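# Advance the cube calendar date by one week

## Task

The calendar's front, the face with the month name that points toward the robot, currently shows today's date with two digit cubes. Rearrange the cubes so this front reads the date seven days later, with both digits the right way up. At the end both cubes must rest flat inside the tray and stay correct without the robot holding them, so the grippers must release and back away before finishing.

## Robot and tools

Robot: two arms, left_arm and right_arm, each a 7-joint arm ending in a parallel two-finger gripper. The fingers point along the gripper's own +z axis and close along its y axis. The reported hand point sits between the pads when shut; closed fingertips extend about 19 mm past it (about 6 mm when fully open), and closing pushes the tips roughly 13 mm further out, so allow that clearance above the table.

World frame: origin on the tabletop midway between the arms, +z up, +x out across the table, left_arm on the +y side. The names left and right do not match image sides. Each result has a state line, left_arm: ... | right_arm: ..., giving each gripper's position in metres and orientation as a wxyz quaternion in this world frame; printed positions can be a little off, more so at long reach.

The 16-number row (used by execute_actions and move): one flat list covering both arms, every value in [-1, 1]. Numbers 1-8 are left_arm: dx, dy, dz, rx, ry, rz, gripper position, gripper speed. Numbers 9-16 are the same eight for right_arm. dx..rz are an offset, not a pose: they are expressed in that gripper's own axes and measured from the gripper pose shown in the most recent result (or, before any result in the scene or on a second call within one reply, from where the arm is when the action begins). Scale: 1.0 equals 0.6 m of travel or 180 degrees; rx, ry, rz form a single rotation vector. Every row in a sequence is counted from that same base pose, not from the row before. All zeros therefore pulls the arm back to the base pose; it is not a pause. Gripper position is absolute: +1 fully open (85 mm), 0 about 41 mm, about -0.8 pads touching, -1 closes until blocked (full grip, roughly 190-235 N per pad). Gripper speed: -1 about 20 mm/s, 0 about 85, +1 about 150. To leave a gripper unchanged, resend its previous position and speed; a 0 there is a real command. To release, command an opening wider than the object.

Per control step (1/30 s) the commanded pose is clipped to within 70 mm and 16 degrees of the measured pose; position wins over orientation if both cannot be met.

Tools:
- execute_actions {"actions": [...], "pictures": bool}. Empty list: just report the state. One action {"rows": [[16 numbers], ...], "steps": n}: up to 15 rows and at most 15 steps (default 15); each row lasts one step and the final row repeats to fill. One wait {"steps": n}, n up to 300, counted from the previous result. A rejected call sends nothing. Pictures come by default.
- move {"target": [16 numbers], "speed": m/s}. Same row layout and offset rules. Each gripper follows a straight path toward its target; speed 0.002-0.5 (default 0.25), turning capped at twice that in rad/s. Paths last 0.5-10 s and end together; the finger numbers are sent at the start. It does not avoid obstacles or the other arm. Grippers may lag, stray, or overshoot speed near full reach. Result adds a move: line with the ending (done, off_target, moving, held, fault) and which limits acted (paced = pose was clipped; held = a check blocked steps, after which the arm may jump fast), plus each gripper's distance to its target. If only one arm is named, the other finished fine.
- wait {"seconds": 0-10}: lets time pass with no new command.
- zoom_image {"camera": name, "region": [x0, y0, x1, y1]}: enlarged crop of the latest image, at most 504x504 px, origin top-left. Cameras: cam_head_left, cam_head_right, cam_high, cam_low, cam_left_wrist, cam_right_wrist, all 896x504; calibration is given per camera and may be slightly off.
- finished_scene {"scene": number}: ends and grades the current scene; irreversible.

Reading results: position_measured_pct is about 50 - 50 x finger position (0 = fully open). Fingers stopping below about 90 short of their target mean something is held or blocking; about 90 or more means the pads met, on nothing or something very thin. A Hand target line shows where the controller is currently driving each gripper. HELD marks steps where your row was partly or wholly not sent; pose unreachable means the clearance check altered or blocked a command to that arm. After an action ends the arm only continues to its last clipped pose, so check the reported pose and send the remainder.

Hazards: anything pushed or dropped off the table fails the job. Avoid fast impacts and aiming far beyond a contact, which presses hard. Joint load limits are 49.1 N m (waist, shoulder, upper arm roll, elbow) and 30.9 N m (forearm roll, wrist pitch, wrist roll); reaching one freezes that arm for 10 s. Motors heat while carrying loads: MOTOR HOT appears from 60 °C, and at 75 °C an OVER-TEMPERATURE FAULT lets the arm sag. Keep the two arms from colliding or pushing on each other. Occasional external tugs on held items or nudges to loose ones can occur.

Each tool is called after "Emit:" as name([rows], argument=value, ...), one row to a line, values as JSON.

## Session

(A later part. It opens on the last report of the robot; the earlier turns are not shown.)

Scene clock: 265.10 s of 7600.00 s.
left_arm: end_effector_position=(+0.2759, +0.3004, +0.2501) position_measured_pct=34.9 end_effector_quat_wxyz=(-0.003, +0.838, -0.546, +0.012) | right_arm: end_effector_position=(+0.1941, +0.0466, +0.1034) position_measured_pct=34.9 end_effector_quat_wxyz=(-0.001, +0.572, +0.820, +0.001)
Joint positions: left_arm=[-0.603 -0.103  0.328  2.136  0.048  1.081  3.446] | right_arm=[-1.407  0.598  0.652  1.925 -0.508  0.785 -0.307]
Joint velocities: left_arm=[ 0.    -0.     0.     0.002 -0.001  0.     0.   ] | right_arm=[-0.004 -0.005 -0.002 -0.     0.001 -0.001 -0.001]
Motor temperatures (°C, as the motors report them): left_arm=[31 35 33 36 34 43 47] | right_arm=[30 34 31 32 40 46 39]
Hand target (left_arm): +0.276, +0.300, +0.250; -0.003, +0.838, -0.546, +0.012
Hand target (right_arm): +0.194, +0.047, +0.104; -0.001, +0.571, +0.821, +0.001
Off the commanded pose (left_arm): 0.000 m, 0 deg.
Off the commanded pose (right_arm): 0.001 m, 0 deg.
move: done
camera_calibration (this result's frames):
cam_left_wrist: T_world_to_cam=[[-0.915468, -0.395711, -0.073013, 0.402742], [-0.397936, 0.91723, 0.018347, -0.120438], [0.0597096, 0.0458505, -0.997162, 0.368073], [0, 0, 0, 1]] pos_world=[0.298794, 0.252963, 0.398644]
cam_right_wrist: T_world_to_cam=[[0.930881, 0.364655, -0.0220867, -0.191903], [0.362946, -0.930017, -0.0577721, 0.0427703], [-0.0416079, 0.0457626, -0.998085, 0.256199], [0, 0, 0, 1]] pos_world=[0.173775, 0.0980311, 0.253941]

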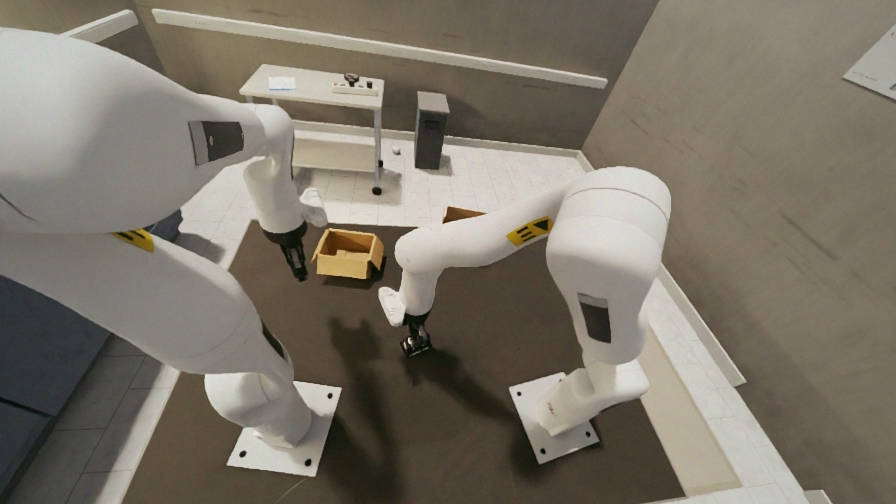

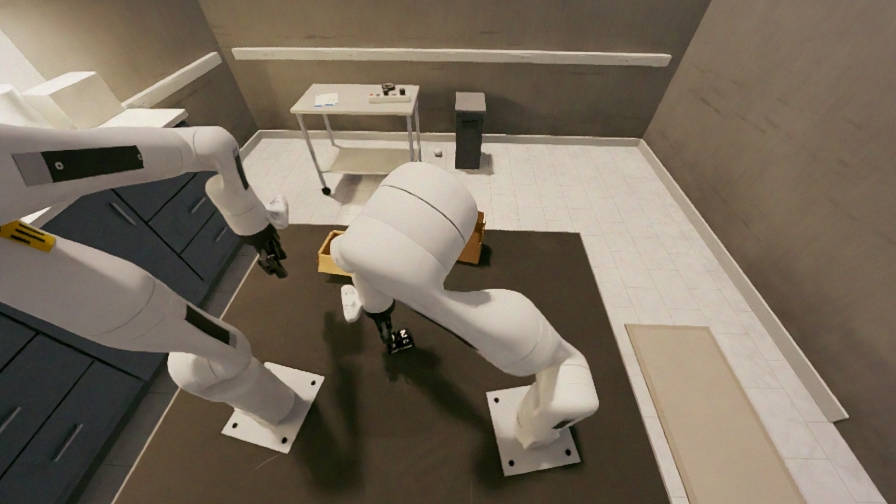

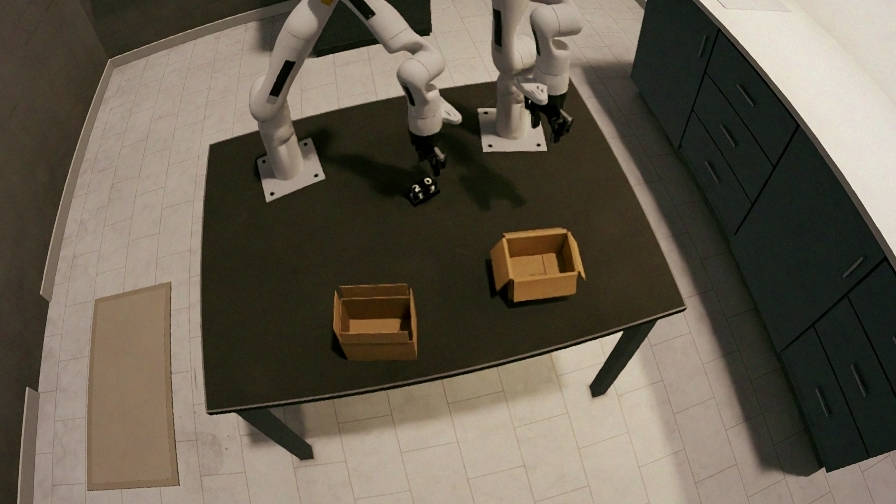

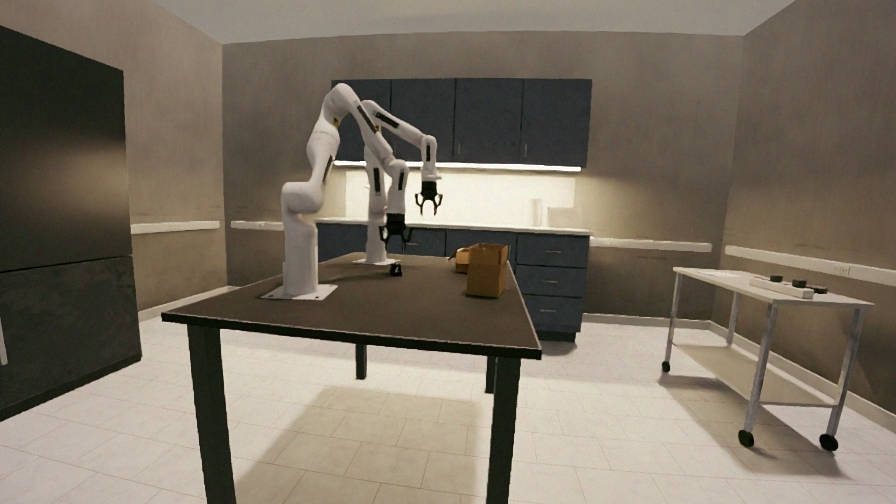

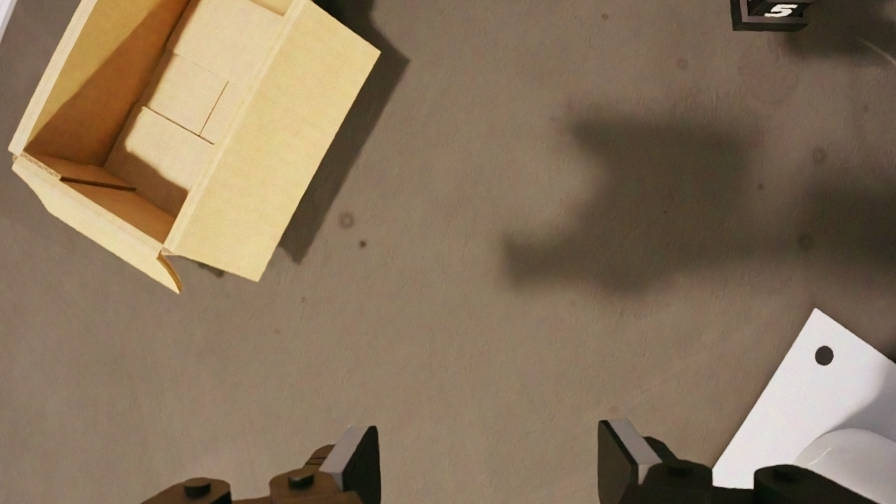

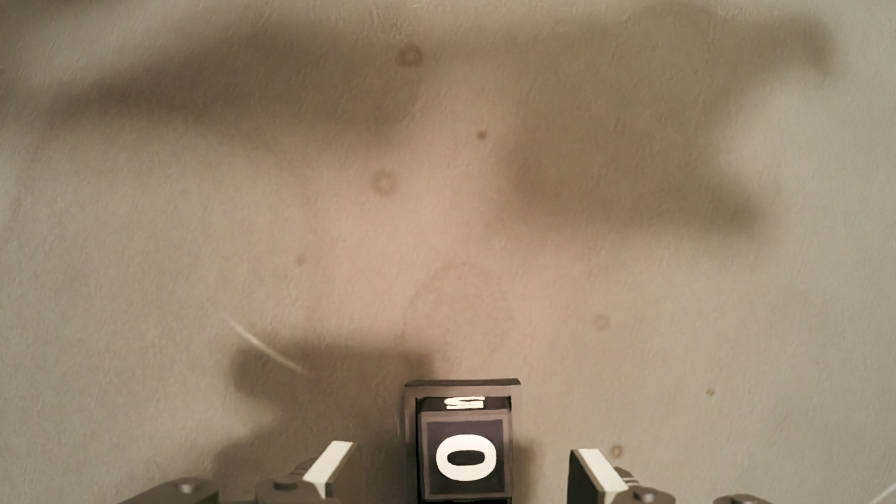

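Emit:
execute_actions(actions=[])

Emit:
move(target=[0,0,0,0,0,0,0.3,0,-0.525,-0.005,-0.195,0,0,0,0.3,0])

Emit:
zoom_image(camera="cam_head_right", region=[340,280,460,380])

Scene clock: 270.50 s of 7600.00 s.
left_arm: end_effector_position=(+0.2759, +0.3004, +0.2501) position_measured_pct=34.9 end_effector_quat_wxyz=(-0.003, +0.838, -0.546, +0.012) | right_arm: end_effector_position=(+0.1940, +0.0468, +0.1036) position_measured_pct=34.9 end_effector_quat_wxyz=(-0.001, +0.571, +0.821, +0.001)
Joint positions: left_arm=[-0.603 -0.103  0.328  2.136  0.048  1.081  3.446] | right_arm=[-1.407  0.598  0.652  1.925 -0.508  0.785 -0.307]
Joint velocities: left_arm=[-0.     0.001 -0.     0.    -0.001 -0.    -0.001] | right_arm=[-0.    -0.    -0.    -0.     0.    -0.001 -0.   ]
Motor temperatures (°C, as the motors report them): left_arm=[31 35 33 36 34 43 47] | right_arm=[30 34 31 32 40 46 39]
Hand target (left_arm): +0.276, +0.300, +0.250; -0.003, +0.838, -0.546, +0.012
Hand target (right_arm): +0.194, +0.047, +0.104; -0.001, +0.571, +0.821, +0.001
Off the commanded pose (left_arm): 0.000 m, 0 deg.
Off the commanded pose (right_arm): 0.000 m, 0 deg.
Steps of this call (steps 1 to 90: nothing new was sent; then 2.40 s passed at rest). Readings (end_effector_position | what the end effector reports):
1: left_arm (+0.2759, +0.3004, +0.2501) | right_arm (+0.1941, +0.0466, +0.1035) | left_arm position_measured_pct=34.9 | right_arm position_measured_pct=34.9
2: left_arm (+0.2759, +0.3004, +0.2501) | right_arm (+0.1941, +0.0467, +0.1035) | left_arm position_measured_pct=34.9 | right_arm position_measured_pct=34.9
4: left_arm (+0.2759, +0.3004, +0.2501) | right_arm (+0.1940, +0.0467, +0.1036) | left_arm position_measured_pct=34.9 | right_arm position_measured_pct=34.9
8: left_arm (+0.2759, +0.3004, +0.2501) | right_arm (+0.1940, +0.0467, +0.1036) | left_arm position_measured_pct=34.9 | right_arm position_measured_pct=34.9
90: the state above
camera_calibration (this result's frames):
cam_left_wrist: T_world_to_cam=[[-0.915468, -0.395711, -0.0730134, 0.402743], [-0.397936, 0.91723, 0.018347, -0.120438], [0.0597099, 0.0458507, -0.997162, 0.368073], [0, 0, 0, 1]] pos_world=[0.298794, 0.252963, 0.398644]
cam_right_wrist: T_world_to_cam=[[0.930687, 0.365162, -0.0218859, -0.1918], [0.363442, -0.929795, -0.0582361, 0.0429685], [-0.0416149, 0.0462453, -0.998063, 0.256348], [0, 0, 0, 1]] pos_world=[0.173557, 0.098135, 0.254156]

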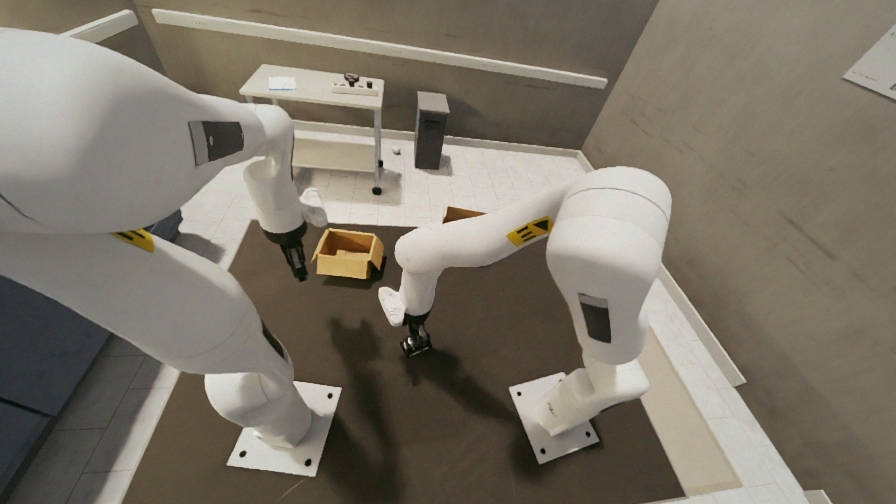

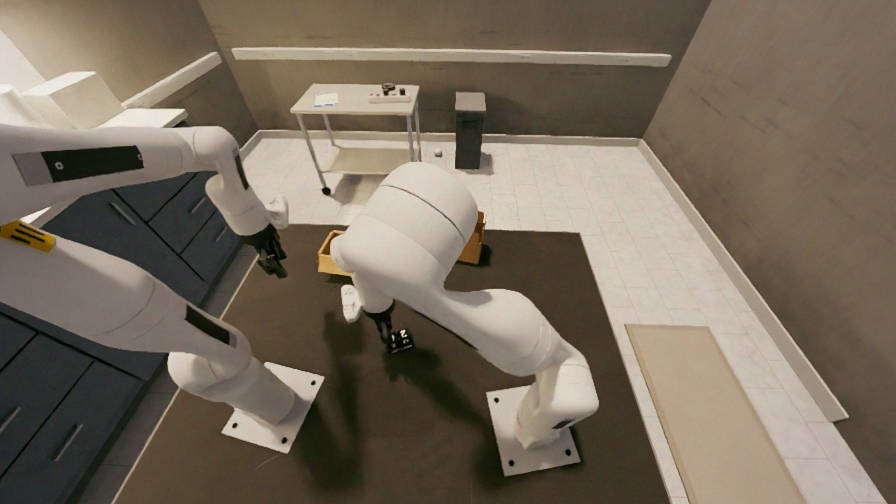

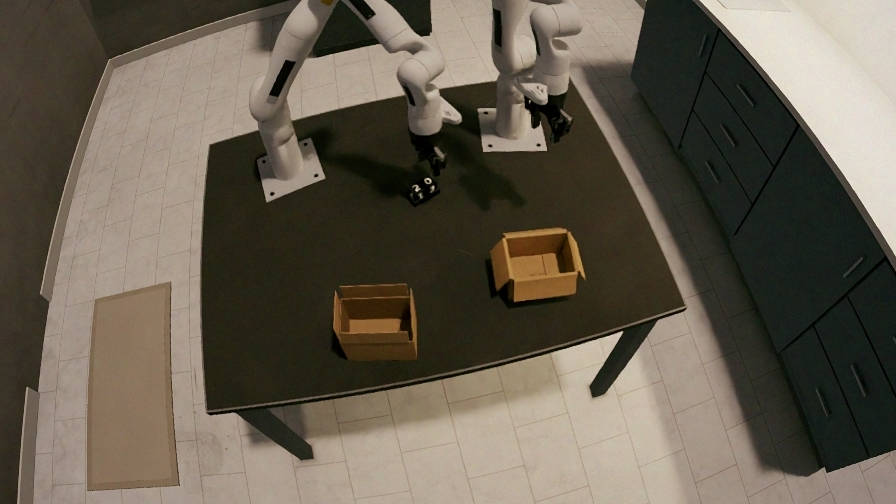

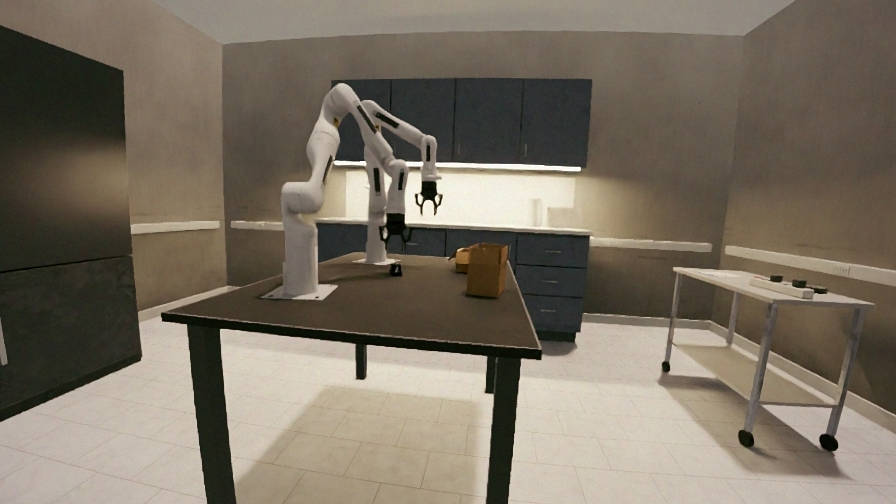

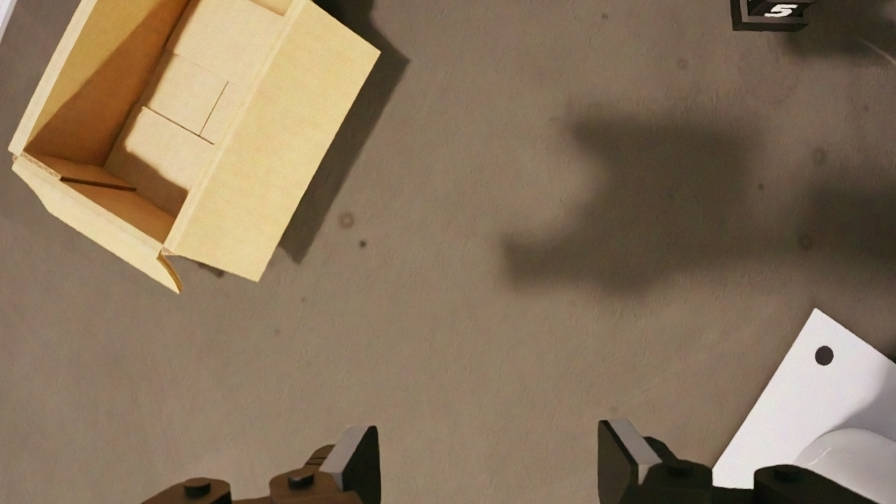

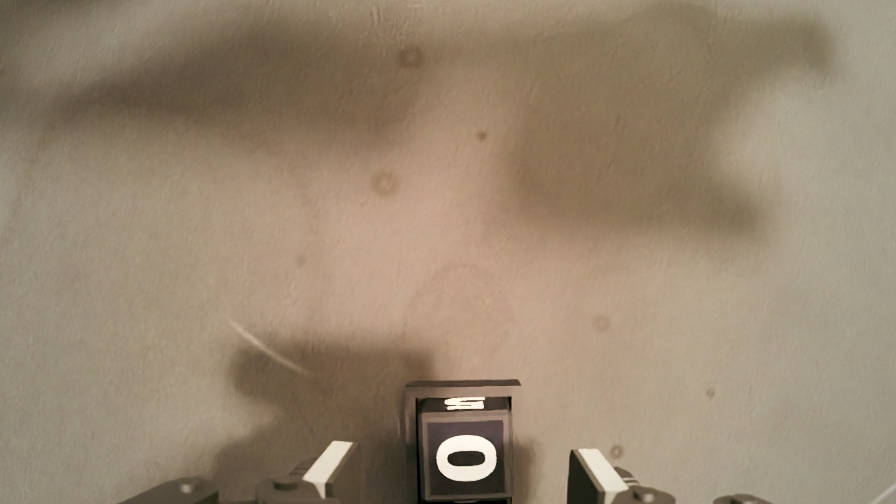

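Scene clock: 272.27 s of 7600.00 s.
left_arm: end_effector_position=(+0.2759, +0.3004, +0.2501) position_measured_pct=34.9 end_effector_quat_wxyz=(-0.003, +0.838, -0.546, +0.012) | right_arm: end_effector_position=(+0.3000, -0.2515, +0.2189) position_measured_pct=34.9 end_effector_quat_wxyz=(-0.002, +0.572, +0.820, -0.000)
Joint positions: left_arm=[-0.603 -0.103  0.328  2.136  0.048  1.081  3.446] | right_arm=[-0.988  0.146  0.986  2.075 -0.148  0.993  0.237]
Joint velocities: left_arm=[-0.     0.001 -0.     0.     0.    -0.001 -0.003] | right_arm=[ 0.004 -0.     0.009 -0.001 -0.003 -0.001  0.004]
Motor temperatures (°C, as the motors report them): left_arm=[31 35 33 36 34 43 47] | right_arm=[30 34 31 32 40 46 39]
Hand target (left_arm): +0.276, +0.300, +0.250; -0.003, +0.838, -0.546, +0.012
Hand target (right_arm): +0.300, -0.252, +0.219; -0.002, +0.572, +0.820, -0.000
Off the commanded pose (left_arm): 0.000 m, 0 deg.
Off the commanded pose (right_arm): 0.002 m, 0 deg.
move: done
camera_calibration (this result's frames):
cam_left_wrist: T_world_to_cam=[[-0.915468, -0.395711, -0.0730146, 0.402744], [-0.397936, 0.91723, 0.0183462, -0.120438], [0.0597113, 0.0458504, -0.997162, 0.368073], [0, 0, 0, 1]] pos_world=[0.298794, 0.252963, 0.398644]
cam_right_wrist: T_world_to_cam=[[0.930896, 0.364478, -0.0242444, -0.178797], [0.362704, -0.930158, -0.0570212, -0.266297], [-0.0433341, 0.0442873, -0.998079, 0.389627], [0, 0, 0, 1]] pos_world=[0.279912, -0.199787, 0.369359]

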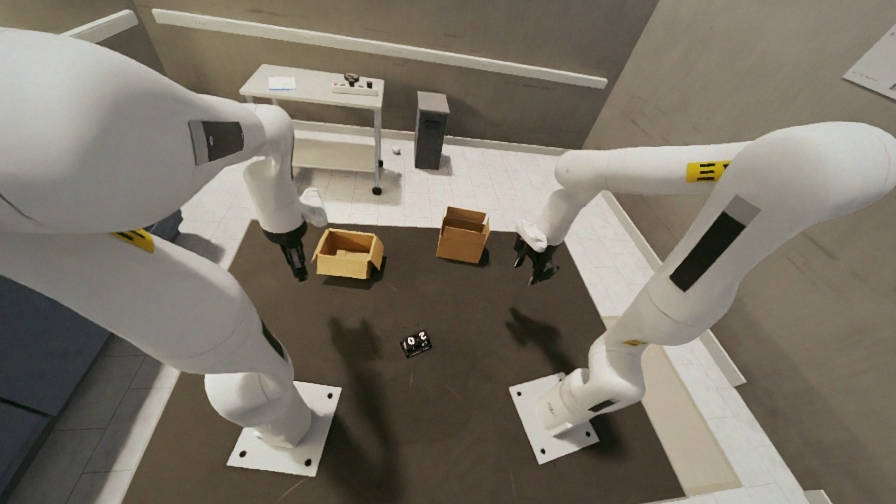

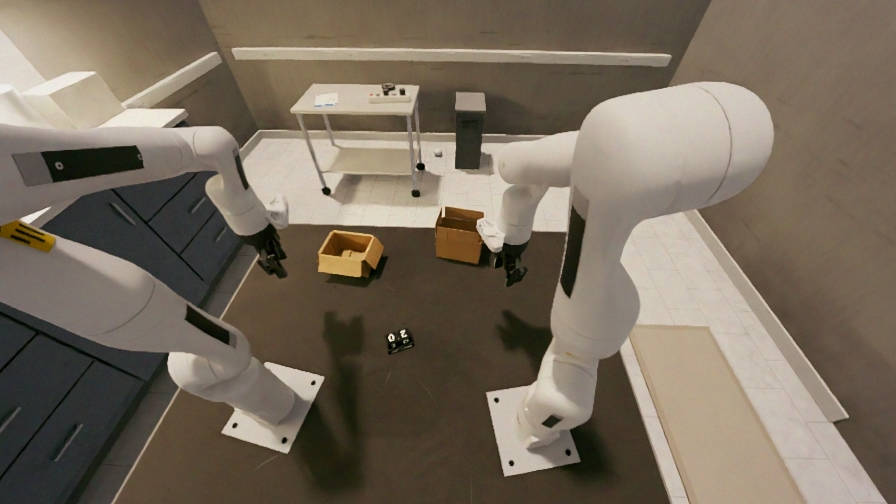

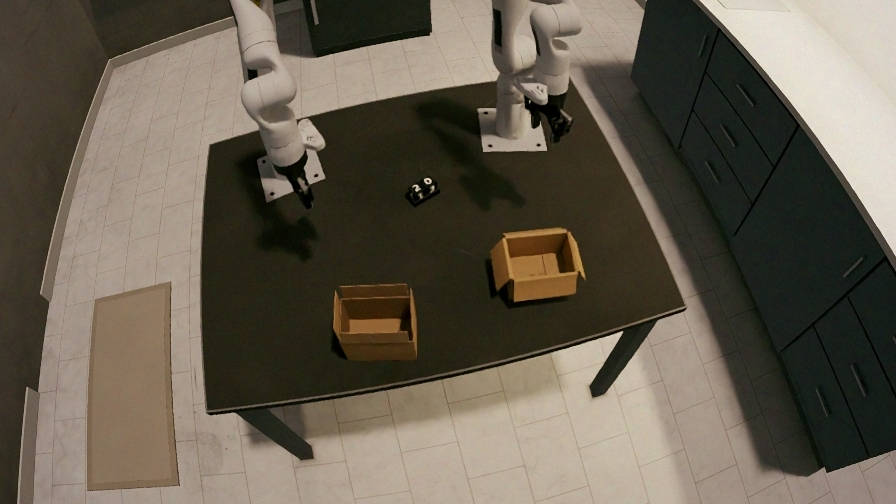

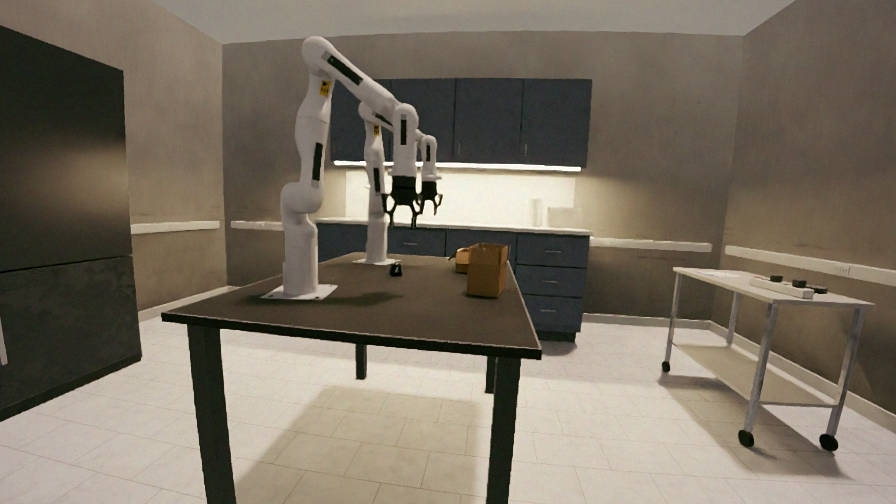

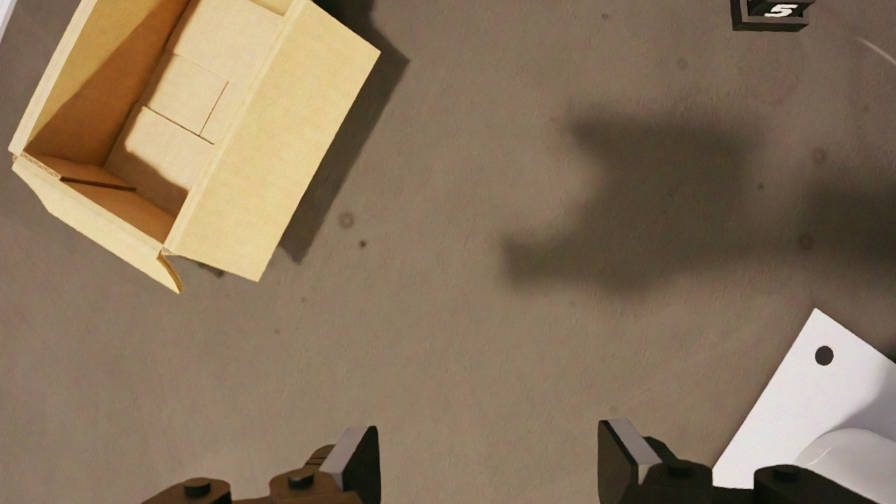

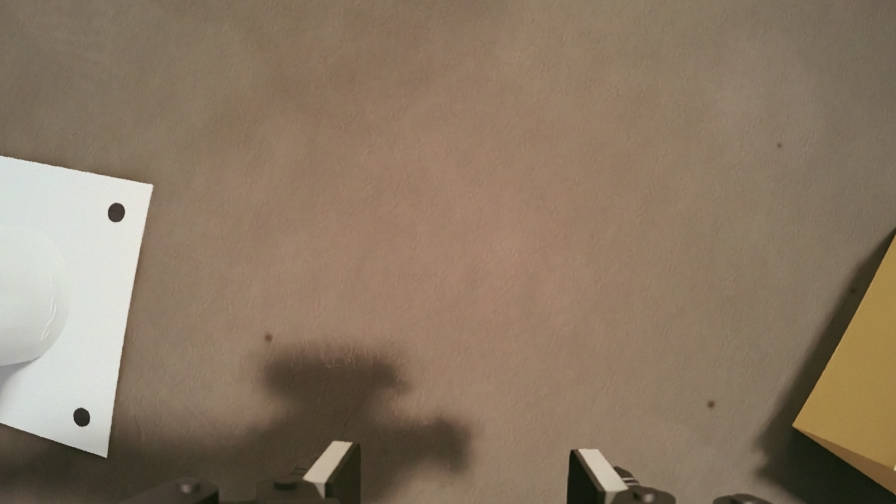

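Region (340, 280, 460, 380) of cam_head_right's 896x504 image, scaled by 4.200, with more detail than that image has.

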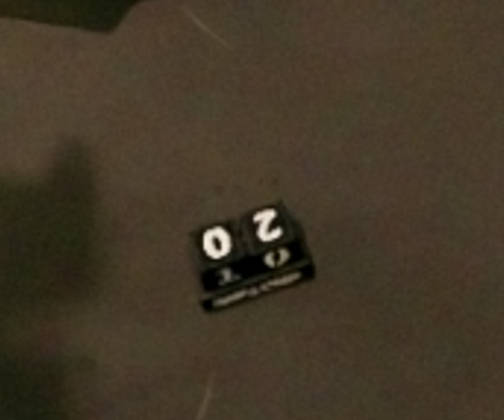

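Emit:
zoom_image(camera="cam_head_left", region=[390,320,445,365])

Region (390, 320, 445, 365) of cam_head_left's 896x504 image, scaled by 9.164, with more detail than that image has; it fills the top 412 rows of this view, and the rest is white.

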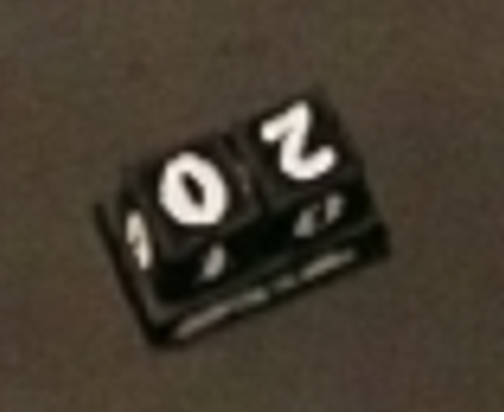

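Emit:
finished_scene(scene=2)

The scene is finished: the task was done.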